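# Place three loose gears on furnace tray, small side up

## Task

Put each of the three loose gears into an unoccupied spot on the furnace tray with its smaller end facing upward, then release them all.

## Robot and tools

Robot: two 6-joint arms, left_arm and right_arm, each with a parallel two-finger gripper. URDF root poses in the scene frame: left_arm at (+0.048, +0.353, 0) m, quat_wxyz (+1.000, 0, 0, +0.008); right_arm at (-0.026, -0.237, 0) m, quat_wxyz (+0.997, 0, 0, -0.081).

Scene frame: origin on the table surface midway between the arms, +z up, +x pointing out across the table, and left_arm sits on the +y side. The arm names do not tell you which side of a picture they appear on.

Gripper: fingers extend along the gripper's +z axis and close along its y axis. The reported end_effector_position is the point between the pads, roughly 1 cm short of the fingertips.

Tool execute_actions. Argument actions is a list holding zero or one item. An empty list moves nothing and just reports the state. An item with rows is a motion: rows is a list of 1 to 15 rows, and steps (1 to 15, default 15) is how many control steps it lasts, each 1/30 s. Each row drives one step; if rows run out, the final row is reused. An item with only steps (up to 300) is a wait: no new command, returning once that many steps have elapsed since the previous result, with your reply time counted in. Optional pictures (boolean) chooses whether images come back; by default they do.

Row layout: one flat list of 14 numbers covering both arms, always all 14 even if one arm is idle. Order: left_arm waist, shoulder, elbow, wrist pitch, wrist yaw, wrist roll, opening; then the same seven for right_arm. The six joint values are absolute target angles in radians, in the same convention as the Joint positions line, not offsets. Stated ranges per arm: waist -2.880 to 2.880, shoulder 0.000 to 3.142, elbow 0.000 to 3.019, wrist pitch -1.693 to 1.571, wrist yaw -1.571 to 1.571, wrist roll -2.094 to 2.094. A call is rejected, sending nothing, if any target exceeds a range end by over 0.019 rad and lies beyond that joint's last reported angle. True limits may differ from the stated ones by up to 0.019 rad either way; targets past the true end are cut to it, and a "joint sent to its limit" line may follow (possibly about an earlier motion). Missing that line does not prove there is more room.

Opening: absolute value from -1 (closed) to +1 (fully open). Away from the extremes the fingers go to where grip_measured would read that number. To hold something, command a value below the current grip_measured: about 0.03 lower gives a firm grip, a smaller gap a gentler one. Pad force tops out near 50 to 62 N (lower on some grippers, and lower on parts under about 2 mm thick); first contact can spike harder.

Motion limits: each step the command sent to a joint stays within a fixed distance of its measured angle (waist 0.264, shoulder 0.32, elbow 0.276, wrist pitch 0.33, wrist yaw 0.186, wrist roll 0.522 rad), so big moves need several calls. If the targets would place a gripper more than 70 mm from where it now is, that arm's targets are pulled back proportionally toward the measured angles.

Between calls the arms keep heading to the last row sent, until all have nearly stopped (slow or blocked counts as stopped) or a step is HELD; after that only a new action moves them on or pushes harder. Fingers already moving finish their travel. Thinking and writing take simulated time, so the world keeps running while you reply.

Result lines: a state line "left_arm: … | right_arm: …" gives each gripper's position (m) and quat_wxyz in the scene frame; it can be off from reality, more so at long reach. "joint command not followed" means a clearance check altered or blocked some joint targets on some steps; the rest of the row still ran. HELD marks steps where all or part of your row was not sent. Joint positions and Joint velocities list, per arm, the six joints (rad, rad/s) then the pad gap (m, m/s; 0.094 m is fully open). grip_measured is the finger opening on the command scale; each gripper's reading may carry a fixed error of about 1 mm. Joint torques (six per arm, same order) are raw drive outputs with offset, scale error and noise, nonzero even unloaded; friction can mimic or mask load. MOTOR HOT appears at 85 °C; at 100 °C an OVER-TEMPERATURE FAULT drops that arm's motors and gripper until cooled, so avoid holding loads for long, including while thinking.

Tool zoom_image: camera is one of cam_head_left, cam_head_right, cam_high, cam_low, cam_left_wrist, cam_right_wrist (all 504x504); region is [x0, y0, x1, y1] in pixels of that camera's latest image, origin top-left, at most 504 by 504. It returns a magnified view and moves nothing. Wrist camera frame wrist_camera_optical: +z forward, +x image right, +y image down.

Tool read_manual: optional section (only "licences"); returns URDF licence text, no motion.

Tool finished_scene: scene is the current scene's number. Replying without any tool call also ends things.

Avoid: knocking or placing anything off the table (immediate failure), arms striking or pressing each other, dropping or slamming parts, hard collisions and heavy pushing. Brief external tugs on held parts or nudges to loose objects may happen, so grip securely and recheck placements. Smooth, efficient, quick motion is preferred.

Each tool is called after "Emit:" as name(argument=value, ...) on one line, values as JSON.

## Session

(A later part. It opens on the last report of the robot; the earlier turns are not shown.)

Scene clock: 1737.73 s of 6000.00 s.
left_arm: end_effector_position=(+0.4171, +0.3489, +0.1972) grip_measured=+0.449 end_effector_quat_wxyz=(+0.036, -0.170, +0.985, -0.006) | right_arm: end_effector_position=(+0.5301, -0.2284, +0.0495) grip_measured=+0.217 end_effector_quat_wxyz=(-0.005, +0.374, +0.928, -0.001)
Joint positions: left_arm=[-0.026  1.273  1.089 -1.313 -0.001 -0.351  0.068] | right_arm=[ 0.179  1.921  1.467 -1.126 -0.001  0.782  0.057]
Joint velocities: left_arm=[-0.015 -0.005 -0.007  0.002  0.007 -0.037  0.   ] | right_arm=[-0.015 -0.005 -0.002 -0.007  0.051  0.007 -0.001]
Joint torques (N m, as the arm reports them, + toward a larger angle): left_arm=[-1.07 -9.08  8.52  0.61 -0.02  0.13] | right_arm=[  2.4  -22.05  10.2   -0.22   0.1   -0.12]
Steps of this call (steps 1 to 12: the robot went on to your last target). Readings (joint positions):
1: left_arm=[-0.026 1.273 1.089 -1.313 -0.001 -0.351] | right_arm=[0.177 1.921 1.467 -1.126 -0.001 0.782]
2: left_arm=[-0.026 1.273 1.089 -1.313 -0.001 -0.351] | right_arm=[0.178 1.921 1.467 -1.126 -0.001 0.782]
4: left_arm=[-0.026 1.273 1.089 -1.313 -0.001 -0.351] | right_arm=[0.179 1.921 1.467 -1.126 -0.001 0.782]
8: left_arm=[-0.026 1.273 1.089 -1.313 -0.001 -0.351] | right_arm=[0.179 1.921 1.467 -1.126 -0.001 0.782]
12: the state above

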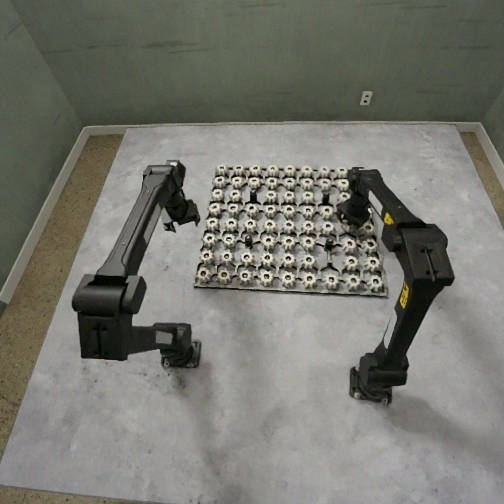

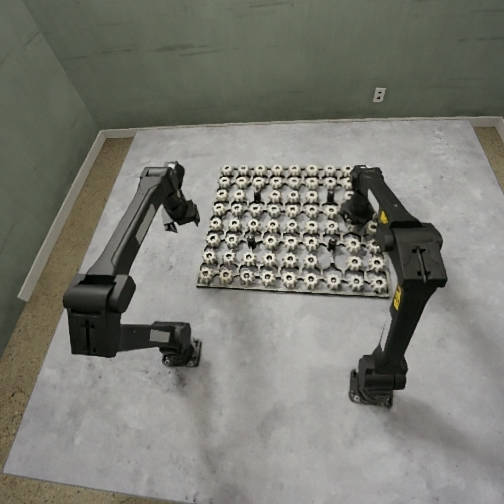

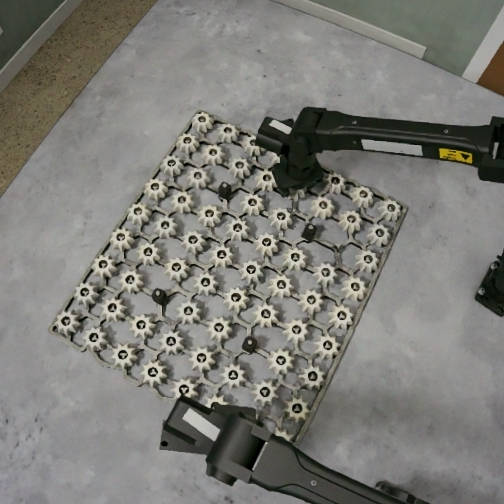

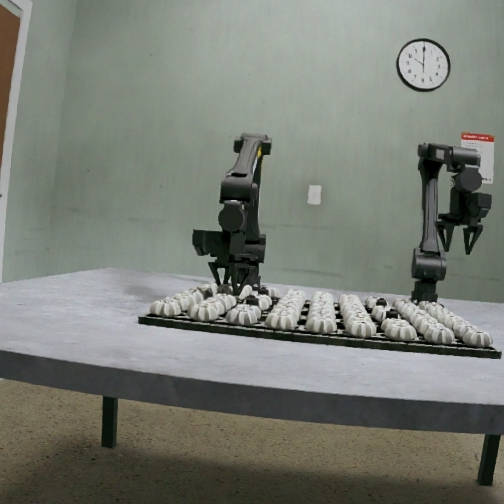

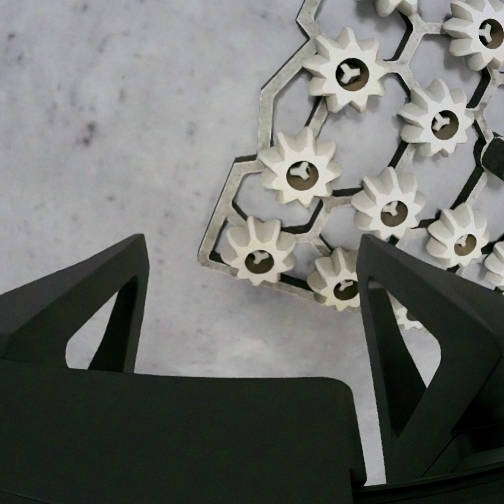

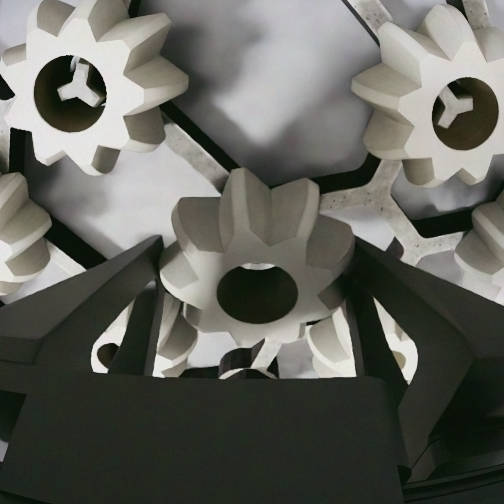

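Moved 3.5 mm in +y. Try descending gently.

Emit:
execute_actions(actions=[{"rows": [[-0.02,1.27,1.08,-1.32,0,-0.34,0.45,0.185,1.89,1.487,-1.122,0,0.77,0.11],[-0.02,1.27,1.08,-1.32,0,-0.34,0.45,0.182,1.905,1.487,-1.12,0,0.77,0.11],[-0.02,1.27,1.08,-1.32,0,-0.34,0.45,0.18,1.915,1.487,-1.118,0,0.77,0.11],[-0.02,1.27,1.08,-1.32,0,-0.34,0.45,0.18,1.921,1.487,-1.116,0,0.77,0.11],[-0.02,1.27,1.08,-1.32,0,-0.34,0.45,0.18,1.924,1.487,-1.116,0,0.77,0.11],[-0.02,1.27,1.08,-1.32,0,-0.34,0.45,0.18,1.926,1.487,-1.116,0,0.77,0.11],[-0.02,1.27,1.08,-1.32,0,-0.34,0.45,0.18,1.928,1.487,-1.116,0,0.77,0.11],[-0.02,1.27,1.08,-1.32,0,-0.34,0.45,0.18,1.93,1.487,-1.116,0,0.77,0.11],[-0.02,1.27,1.08,-1.32,0,-0.34,0.45,0.18,1.932,1.487,-1.116,0,0.77,0.11],[-0.02,1.27,1.08,-1.32,0,-0.34,0.45,0.18,1.934,1.487,-1.116,0,0.77,0.11],[-0.02,1.27,1.08,-1.32,0,-0.34,0.45,0.18,1.935,1.487,-1.116,0,0.77,0.11],[-0.02,1.27,1.08,-1.32,0,-0.34,0.45,0.18,1.936,1.487,-1.116,0,0.77,0.11]], "steps": 15}], pictures=false)

Emit:
execute_actions(actions=[{"steps": 12}])

Scene clock: 1746.10 s of 6000.00 s.
left_arm: end_effector_position=(+0.4171, +0.3489, +0.1972) grip_measured=+0.449 end_effector_quat_wxyz=(+0.036, -0.170, +0.985, -0.006) | right_arm: end_effector_position=(+0.5294, -0.2284, +0.0447) grip_measured=+0.217 end_effector_quat_wxyz=(-0.009, +0.374, +0.928, -0.003)
Joint positions: left_arm=[-0.026  1.273  1.089 -1.313 -0.001 -0.351  0.068] | right_arm=[ 0.179  1.93   1.467 -1.126 -0.001  0.782  0.057]
Joint velocities: left_arm=[-0.015 -0.005  0.027 -0.002  0.007  0.007 -0.   ] | right_arm=[-0.015  0.034 -0.007 -0.007 -0.022 -0.007 -0.001]
Joint torques (N m, as the arm reports them, + toward a larger angle): left_arm=[-1.09 -9.19  8.48  0.58 -0.01  0.13] | right_arm=[  0.1  -17.64  10.03   0.38   0.16  -0.08]
Steps of this call (steps 1 to 15: the robot went on to your last target; steps 16 to 90: nothing new was sent; then 4.87 s passed at rest; steps 91 to 105: all 15 steps of this action). Readings (joint positions):
91: left_arm=[-0.026 1.273 1.089 -1.313 -0.001 -0.351] | right_arm=[0.179 1.921 1.467 -1.126 -0.001 0.782]
92: left_arm=[-0.026 1.273 1.089 -1.313 -0.001 -0.351] | right_arm=[0.179 1.921 1.467 -1.126 -0.001 0.782]
94: left_arm=[-0.026 1.273 1.089 -1.313 -0.001 -0.351] | right_arm=[0.179 1.921 1.467 -1.126 -0.001 0.782]
98: left_arm=[-0.026 1.273 1.089 -1.313 -0.001 -0.351] | right_arm=[0.179 1.921 1.467 -1.126 -0.001 0.782]
105: the state above

Scene clock: 1746.50 s of 6000.00 s.
left_arm: end_effector_position=(+0.4171, +0.3489, +0.1972) grip_measured=+0.449 end_effector_quat_wxyz=(+0.036, -0.170, +0.985, -0.006) | right_arm: end_effector_position=(+0.5290, -0.2284, +0.0424) grip_measured=+0.217 end_effector_quat_wxyz=(-0.011, +0.374, +0.927, -0.004)
Joint positions: left_arm=[-0.026  1.273  1.089 -1.313 -0.001 -0.351  0.068] | right_arm=[ 0.179  1.934  1.467 -1.126 -0.001  0.782  0.057]
Joint velocities: left_arm=[ 0.005  0.005 -0.007 -0.007 -0.051  0.007 -0.001] | right_arm=[-0.015 -0.005  0.002  0.007  0.007  0.037  0.001]
Joint torques (N m, as the arm reports them, + toward a larger angle): left_arm=[-0.97 -9.16  8.52  0.58 -0.01  0.13] | right_arm=[  1.55 -17.52  10.03   0.46   0.05  -0.17]
Steps of this call (steps 1 to 12: the robot went on to your last target). Readings (joint positions):
1: left_arm=[-0.026 1.273 1.089 -1.313 -0.001 -0.351] | right_arm=[0.179 1.932 1.467 -1.126 -0.001 0.782]
2: left_arm=[-0.026 1.273 1.089 -1.313 -0.001 -0.351] | right_arm=[0.179 1.933 1.467 -1.126 -0.001 0.782]
4: left_arm=[-0.026 1.273 1.089 -1.313 -0.001 -0.351] | right_arm=[0.179 1.934 1.467 -1.126 -0.001 0.782]
8: left_arm=[-0.026 1.273 1.089 -1.313 -0.001 -0.351] | right_arm=[0.179 1.934 1.467 -1.126 -0.001 0.782]
12: the state above

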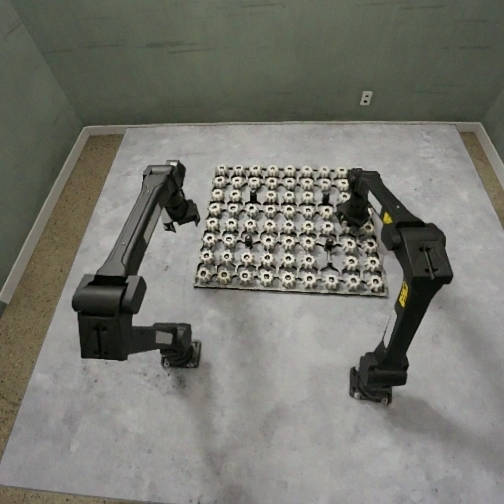

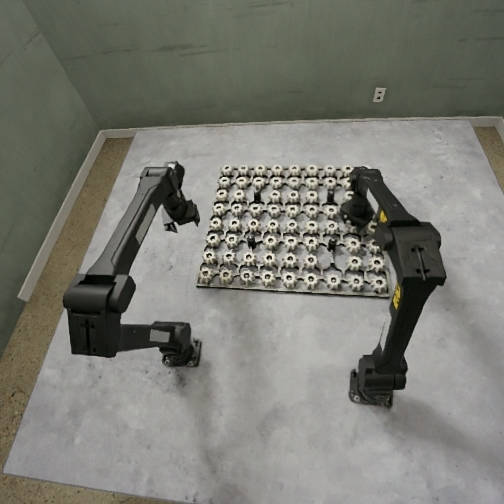

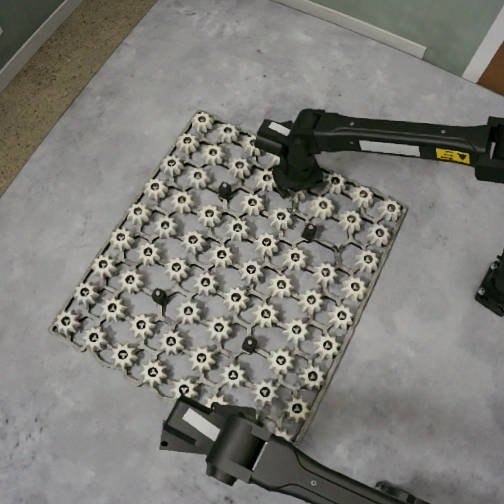

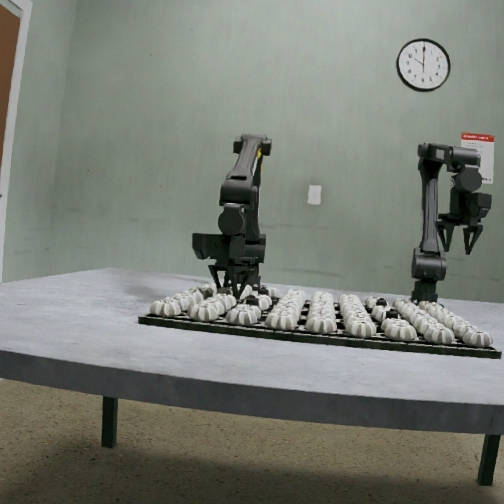

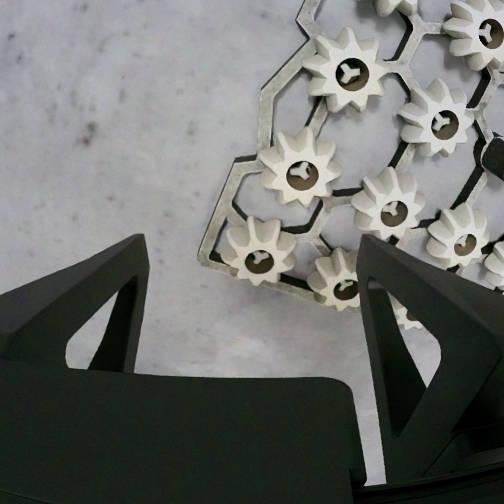

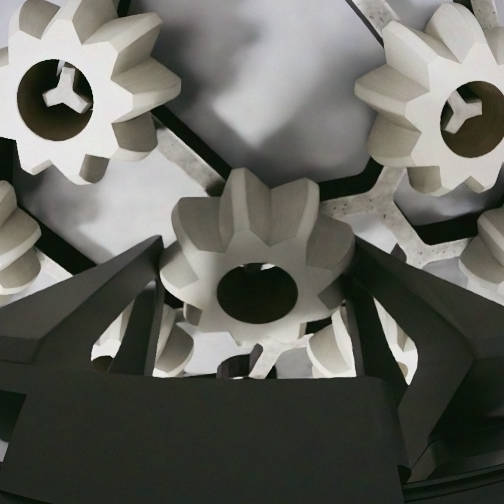

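Emit:
execute_actions(actions=[{"rows": [[-0.02,1.27,1.08,-1.32,0,-0.34,0.45,0.18,1.937,1.486,-1.115,0,0.77,0.11],[-0.02,1.27,1.08,-1.32,0,-0.34,0.45,0.18,1.938,1.485,-1.114,0,0.77,0.11],[-0.02,1.27,1.08,-1.32,0,-0.34,0.45,0.18,1.939,1.484,-1.113,0,0.77,0.11],[-0.02,1.27,1.08,-1.32,0,-0.34,0.45,0.18,1.940,1.483,-1.112,0,0.77,0.11],[-0.02,1.27,1.08,-1.32,0,-0.34,0.45,0.18,1.941,1.482,-1.111,0,0.77,0.11],[-0.02,1.27,1.08,-1.32,0,-0.34,0.45,0.18,1.942,1.481,-1.110,0,0.77,0.11],[-0.02,1.27,1.08,-1.32,0,-0.34,0.45,0.18,1.943,1.480,-1.109,0,0.77,0.11],[-0.02,1.27,1.08,-1.32,0,-0.34,0.45,0.18,1.944,1.479,-1.108,0,0.77,0.11],[-0.02,1.27,1.08,-1.32,0,-0.34,0.45,0.18,1.945,1.478,-1.107,0,0.77,0.11],[-0.02,1.27,1.08,-1.32,0,-0.34,0.45,0.18,1.946,1.477,-1.106,0,0.77,0.11],[-0.02,1.27,1.08,-1.32,0,-0.34,0.45,0.18,1.947,1.477,-1.105,0,0.77,0.11],[-0.02,1.27,1.08,-1.32,0,-0.34,0.45,0.18,1.948,1.477,-1.104,0,0.77,0.11],[-0.02,1.27,1.08,-1.32,0,-0.34,0.45,0.18,1.949,1.477,-1.103,0,0.77,0.11],[-0.02,1.27,1.08,-1.32,0,-0.34,0.45,0.18,1.950,1.477,-1.102,0,0.77,0.11]], "steps": 15}], pictures=false)

Emit:
execute_actions(actions=[{"steps": 12}])

Scene clock: 1760.47 s of 6000.00 s.
left_arm: end_effector_position=(+0.4171, +0.3489, +0.1972) grip_measured=+0.449 end_effector_quat_wxyz=(+0.036, -0.170, +0.985, -0.006) | right_arm: end_effector_position=(+0.5307, -0.2284, +0.0376) grip_measured=+0.217 end_effector_quat_wxyz=(-0.009, +0.374, +0.927, -0.004)
Joint positions: left_arm=[-0.026  1.273  1.089 -1.313 -0.001 -0.351  0.068] | right_arm=[ 0.179  1.942  1.465 -1.114 -0.001  0.782  0.057]
Joint velocities: left_arm=[-0.005 -0.015 -0.007 -0.002 -0.007 -0.037  0.   ] | right_arm=[-0.015  0.015 -0.022  0.007  0.081  0.022 -0.   ]
Joint torques (N m, as the arm reports them, + toward a larger angle): left_arm=[-1.05 -9.26  8.51  0.59 -0.02  0.12] | right_arm=[  1.25 -18.01   9.15   0.37   0.17  -0.13]
Steps of this call (steps 1 to 15: the robot went on to your last target; steps 16 to 90: nothing new was sent; then 10.47 s passed at rest; steps 91 to 105: all 15 steps of this action). Readings (joint positions):
91: left_arm=[-0.026 1.273 1.089 -1.313 -0.001 -0.351] | right_arm=[0.179 1.934 1.467 -1.126 -0.001 0.782]
92: left_arm=[-0.026 1.273 1.089 -1.313 -0.001 -0.351] | right_arm=[0.179 1.934 1.467 -1.126 -0.001 0.782]
94: left_arm=[-0.026 1.273 1.089 -1.313 -0.001 -0.351] | right_arm=[0.179 1.934 1.467 -1.124 -0.001 0.782]
98: left_arm=[-0.026 1.273 1.089 -1.313 -0.001 -0.351] | right_arm=[0.179 1.935 1.467 -1.120 -0.001 0.782]
105: the state above

Scene clock: 1760.87 s of 6000.00 s.
left_arm: end_effector_position=(+0.4171, +0.3489, +0.1972) grip_measured=+0.449 end_effector_quat_wxyz=(+0.036, -0.170, +0.985, -0.006) | right_arm: end_effector_position=(+0.5298, -0.2284, +0.0343) grip_measured=+0.217 end_effector_quat_wxyz=(-0.012, +0.374, +0.927, -0.005)
Joint positions: left_arm=[-0.026  1.273  1.089 -1.313 -0.001 -0.351  0.068] | right_arm=[ 0.179  1.947  1.463 -1.113 -0.001  0.782  0.057]
Joint velocities: left_arm=[-0.005 -0.005 -0.007 -0.007 -0.022 -0.066 -0.001] | right_arm=[-0.015 -0.024  0.037  0.007  0.022  0.022  0.   ]
Joint torques (N m, as the arm reports them, + toward a larger angle): left_arm=[-1.06 -9.08  8.52  0.58 -0.01  0.13] | right_arm=[  0.19 -17.15   9.42   0.14   0.12  -0.15]
Steps of this call (steps 1 to 12: the robot went on to your last target). Readings (joint positions):
1: left_arm=[-0.026 1.273 1.089 -1.313 -0.001 -0.351] | right_arm=[0.179 1.943 1.465 -1.113 -0.001 0.782]
2: left_arm=[-0.026 1.273 1.089 -1.313 -0.001 -0.351] | right_arm=[0.179 1.944 1.464 -1.113 -0.001 0.782]
4: left_arm=[-0.026 1.273 1.089 -1.313 -0.001 -0.351] | right_arm=[0.179 1.946 1.464 -1.113 -0.001 0.782]
8: left_arm=[-0.026 1.273 1.089 -1.313 -0.001 -0.351] | right_arm=[0.179 1.947 1.463 -1.113 -0.001 0.782]
12: the state above

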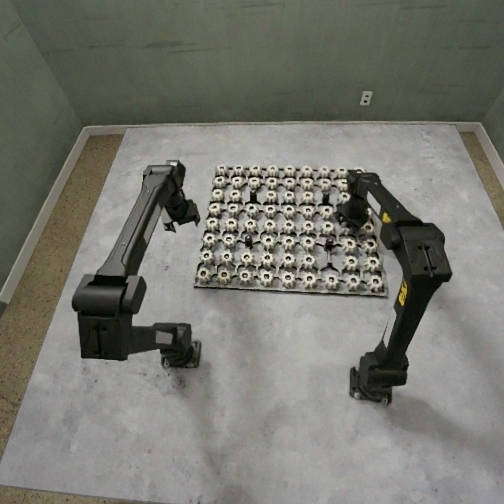

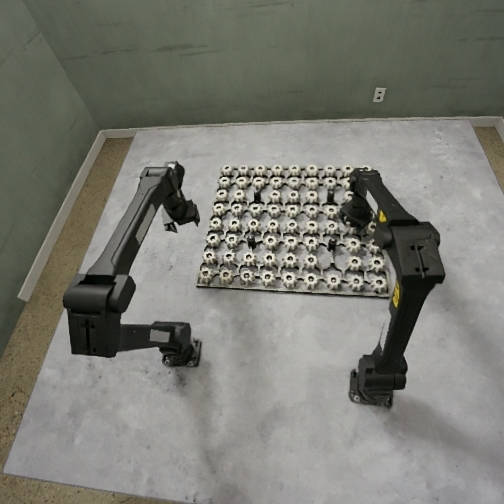

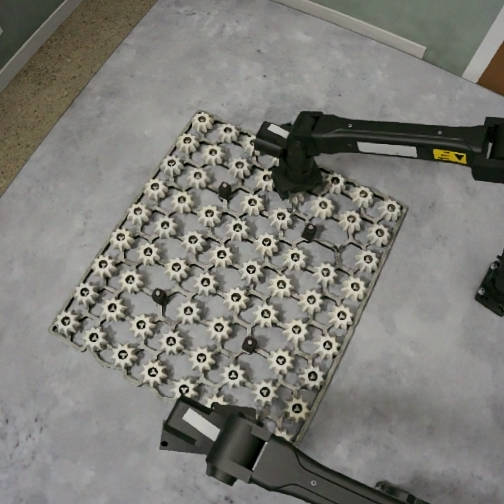

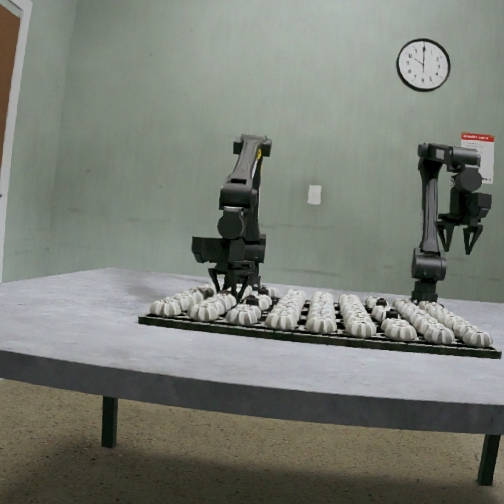

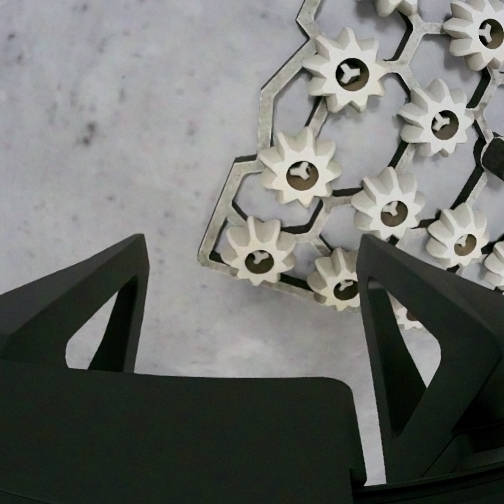

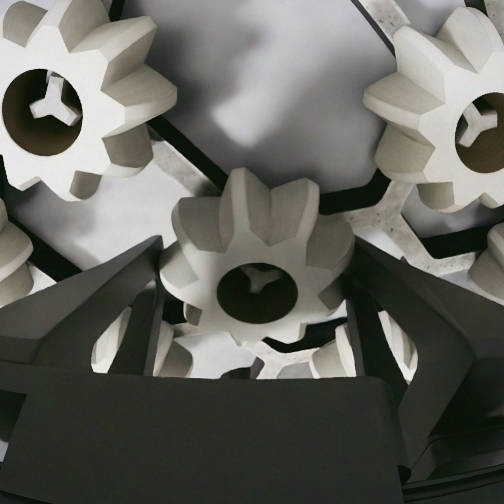

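Nearly seated. A tiny bit more, release, and lift.

Emit:
execute_actions(actions=[{"rows": [[-0.02,1.27,1.08,-1.32,0,-0.34,0.45,0.18,1.952,1.477,-1.102,0,0.77,0.11],[-0.02,1.27,1.08,-1.32,0,-0.34,0.45,0.18,1.954,1.477,-1.102,0,0.77,0.11],[-0.02,1.27,1.08,-1.32,0,-0.34,0.45,0.18,1.955,1.477,-1.102,0,0.77,0.11],[-0.02,1.27,1.08,-1.32,0,-0.34,0.45,0.18,1.955,1.477,-1.102,0,0.77,0.11],[-0.02,1.27,1.08,-1.32,0,-0.34,0.45,0.18,1.955,1.477,-1.102,0,0.77,0.11],[-0.02,1.27,1.08,-1.32,0,-0.34,0.45,0.18,1.955,1.477,-1.102,0,0.77,0.15],[-0.02,1.27,1.08,-1.32,0,-0.34,0.45,0.18,1.95,1.477,-1.102,0,0.77,0.19],[-0.02,1.27,1.08,-1.32,0,-0.34,0.45,0.18,1.945,1.477,-1.102,0,0.77,0.21],[-0.02,1.27,1.08,-1.32,0,-0.34,0.45,0.18,1.94,1.477,-1.102,0,0.77,0.23],[-0.02,1.27,1.08,-1.32,0,-0.34,0.45,0.18,1.94,1.477,-1.102,0,0.77,0.26],[-0.02,1.27,1.08,-1.32,0,-0.34,0.45,0.18,1.94,1.477,-1.102,0,0.77,0.30],[-0.02,1.27,1.08,-1.32,0,-0.34,0.45,0.18,1.94,1.477,-1.102,0,0.77,0.35],[-0.02,1.27,1.08,-1.32,0,-0.34,0.45,0.18,1.94,1.477,-1.102,0,0.77,0.40],[-0.02,1.27,1.08,-1.32,0,-0.34,0.45,0.18,1.94,1.477,-1.102,0,0.77,0.45]], "steps": 15}], pictures=false)

Emit:
execute_actions(actions=[{"rows": [[-0.02,1.27,1.08,-1.32,0,-0.34,0.45,0.18,1.92,1.477,-1.105,0,0.77,0.45],[-0.02,1.27,1.08,-1.32,0,-0.34,0.45,0.18,1.905,1.477,-1.11,0,0.77,0.45],[-0.02,1.27,1.08,-1.32,0,-0.34,0.45,0.18,1.893,1.477,-1.115,0,0.77,0.45],[-0.02,1.27,1.08,-1.32,0,-0.34,0.45,0.18,1.882,1.477,-1.12,0,0.77,0.45],[-0.02,1.27,1.08,-1.32,0,-0.34,0.45,0.18,1.871,1.477,-1.123,0,0.77,0.45],[-0.02,1.27,1.08,-1.32,0,-0.34,0.45,0.18,1.86,1.477,-1.126,0,0.77,0.45],[-0.02,1.27,1.08,-1.32,0,-0.34,0.45,0.18,1.849,1.477,-1.129,0,0.77,0.45],[-0.02,1.27,1.08,-1.32,0,-0.34,0.45,0.18,1.838,1.477,-1.132,0,0.77,0.45],[-0.02,1.27,1.08,-1.32,0,-0.34,0.45,0.18,1.827,1.477,-1.136,0,0.77,0.45],[-0.02,1.27,1.08,-1.32,0,-0.34,0.45,0.18,1.816,1.477,-1.14,0,0.77,0.45],[-0.02,1.27,1.08,-1.32,0,-0.34,0.45,0.18,1.805,1.477,-1.145,0,0.77,0.45],[-0.02,1.27,1.08,-1.32,0,-0.34,0.45,0.18,1.795,1.477,-1.15,0,0.77,0.45],[-0.02,1.27,1.08,-1.32,0,-0.34,0.45,0.18,1.786,1.477,-1.16,0,0.77,0.45],[-0.02,1.27,1.08,-1.32,0,-0.34,0.45,0.18,1.778,1.477,-1.17,0,0.77,0.45],[-0.02,1.27,1.08,-1.32,0,-0.34,0.45,0.18,1.772,1.477,-1.18,0,0.77,0.45]], "steps": 15}], pictures=false)

Emit:
execute_actions(actions=[{"steps": 12}])

Scene clock: 1781.63 s of 6000.00 s.
left_arm: end_effector_position=(+0.4171, +0.3489, +0.1972) grip_measured=+0.449 end_effector_quat_wxyz=(+0.036, -0.170, +0.985, -0.006) | right_arm: end_effector_position=(+0.5297, -0.2284, +0.0335) grip_measured=+0.442 end_effector_quat_wxyz=(-0.012, +0.374, +0.927, -0.005)
Joint positions: left_arm=[-0.026  1.273  1.089 -1.313 -0.001 -0.351  0.068] | right_arm=[ 0.179  1.949  1.463 -1.112 -0.001  0.782  0.068]
Joint velocities: left_arm=[-0.005  0.005 -0.027  0.002  0.007 -0.007 -0.   ] | right_arm=[-0.005 -0.005 -0.007  0.007 -0.007 -0.022  0.012]
Joint torques (N m, as the arm reports them, + toward a larger angle): left_arm=[-1.07 -9.19  8.52  0.58 -0.01  0.12] | right_arm=[  0.04 -17.92   9.43   0.41   0.14  -0.12]
Steps of this call (steps 1 to 15: the robot went on to your last target; steps 16 to 90: nothing new was sent; then 17.27 s passed at rest; steps 91 to 105: all 15 steps of this action). Readings (joint positions):
91: left_arm=[-0.026 1.273 1.089 -1.313 -0.001 -0.351] | right_arm=[0.179 1.947 1.463 -1.113 -0.001 0.782]
92: left_arm=[-0.026 1.273 1.089 -1.313 -0.001 -0.351] | right_arm=[0.179 1.947 1.463 -1.113 -0.001 0.782]
94: left_arm=[-0.026 1.273 1.089 -1.313 -0.001 -0.351] | right_arm=[0.179 1.948 1.463 -1.113 -0.001 0.782]
98: left_arm=[-0.026 1.273 1.089 -1.313 -0.001 -0.351] | right_arm=[0.179 1.949 1.463 -1.113 -0.001 0.782]
105: the state above

Scene clock: 1782.13 s of 6000.00 s.
left_arm: end_effector_position=(+0.4171, +0.3489, +0.1972) grip_measured=+0.449 end_effector_quat_wxyz=(+0.036, -0.170, +0.985, -0.006) | right_arm: end_effector_position=(+0.5276, -0.2284, +0.0989) grip_measured=+0.447 end_effector_quat_wxyz=(+0.025, +0.374, +0.927, +0.011)
Joint positions: left_arm=[-0.026  1.273  1.089 -1.313 -0.001 -0.351  0.068] | right_arm=[ 0.179  1.826  1.463 -1.153 -0.001  0.782  0.068]
Joint velocities: left_arm=[-0.005  0.005 -0.017 -0.002 -0.066 -0.081  0.   ] | right_arm=[-0.015 -0.435 -0.007 -0.256 -0.081 -0.022  0.001]
Joint torques (N m, as the arm reports them, + toward a larger angle): left_arm=[-1.06 -9.19  8.49  0.57 -0.02  0.12] | right_arm=[  1.15 -19.88   9.98  -0.12   0.14  -0.13]
Steps of this call (steps 1 to 15: all 15 steps of this action). Readings (joint positions):
1: left_arm=[-0.026 1.273 1.089 -1.313 -0.001 -0.351] | right_arm=[0.179 1.949 1.463 -1.112 -0.001 0.782]
2: left_arm=[-0.026 1.273 1.089 -1.313 -0.001 -0.351] | right_arm=[0.179 1.948 1.463 -1.112 -0.001 0.782]
4: left_arm=[-0.026 1.273 1.089 -1.313 -0.001 -0.351] | right_arm=[0.179 1.945 1.463 -1.112 -0.001 0.782]
8: left_arm=[-0.026 1.273 1.089 -1.313 -0.001 -0.351] | right_arm=[0.179 1.922 1.463 -1.118 -0.001 0.782]
15: the state above

Scene clock: 1782.53 s of 6000.00 s.
left_arm: end_effector_position=(+0.4171, +0.3489, +0.1972) grip_measured=+0.449 end_effector_quat_wxyz=(+0.036, -0.170, +0.985, -0.006) | right_arm: end_effector_position=(+0.5239, -0.2285, +0.1228) grip_measured=+0.447 end_effector_quat_wxyz=(+0.038, +0.373, +0.927, +0.016)
Joint positions: left_arm=[-0.026  1.273  1.089 -1.313 -0.001 -0.351  0.068] | right_arm=[ 0.179  1.78   1.463 -1.172 -0.001  0.782  0.068]
Joint velocities: left_arm=[ 0.005 -0.015  0.002 -0.007  0.022 -0.066  0.   ] | right_arm=[-0.005 -0.024 -0.027 -0.002  0.022 -0.081 -0.001]
Joint torques (N m, as the arm reports them, + toward a larger angle): left_arm=[-1.06 -9.1   8.52  0.57 -0.01  0.12] | right_arm=[  1.23 -17.51  10.29  -0.38   0.12  -0.18]
Steps of this call (steps 1 to 12: the robot went on to your last target). Readings (joint positions):
1: left_arm=[-0.026 1.273 1.089 -1.313 -0.001 -0.351] | right_arm=[0.179 1.812 1.463 -1.161 -0.001 0.782]
2: left_arm=[-0.026 1.273 1.089 -1.313 -0.001 -0.351] | right_arm=[0.179 1.801 1.463 -1.165 -0.001 0.782]
4: left_arm=[-0.026 1.273 1.089 -1.313 -0.001 -0.351] | right_arm=[0.179 1.785 1.463 -1.169 -0.001 0.782]
8: left_arm=[-0.026 1.273 1.089 -1.313 -0.001 -0.351] | right_arm=[0.179 1.780 1.463 -1.171 -0.001 0.782]
12: the state above

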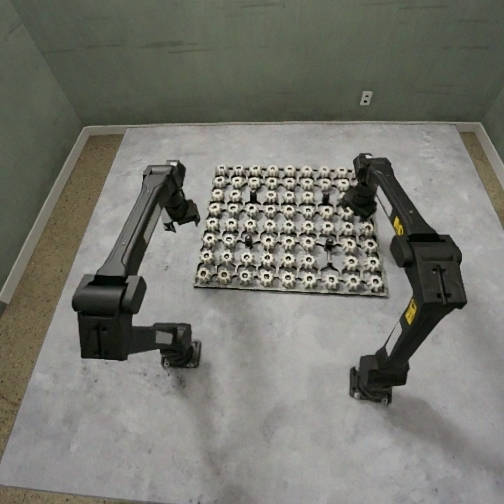

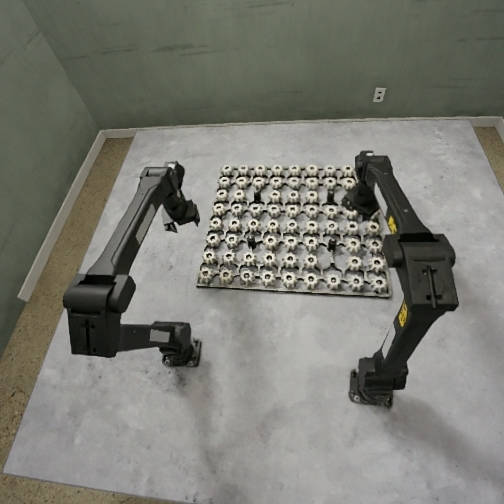

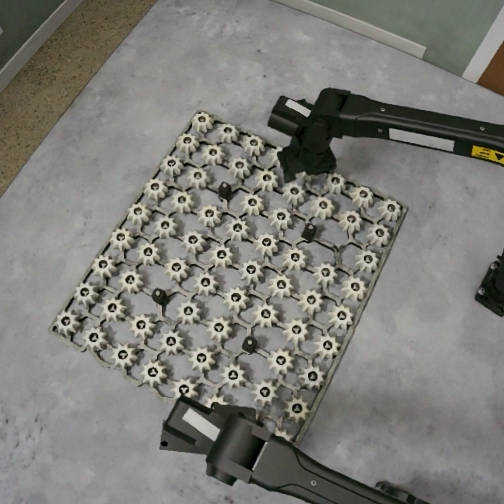

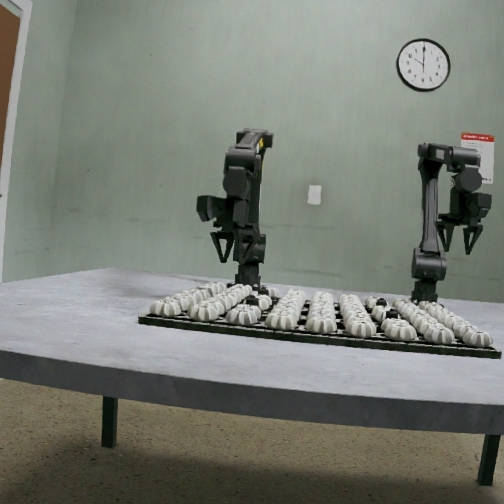

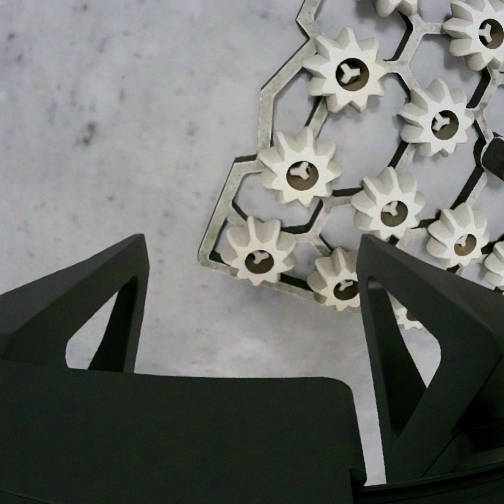

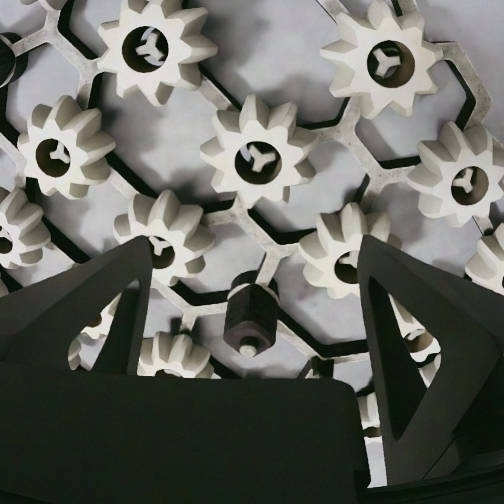

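Placed. Finish scene 1.

Emit:
finished_scene(scene=1)

The scene is finished: the task was done.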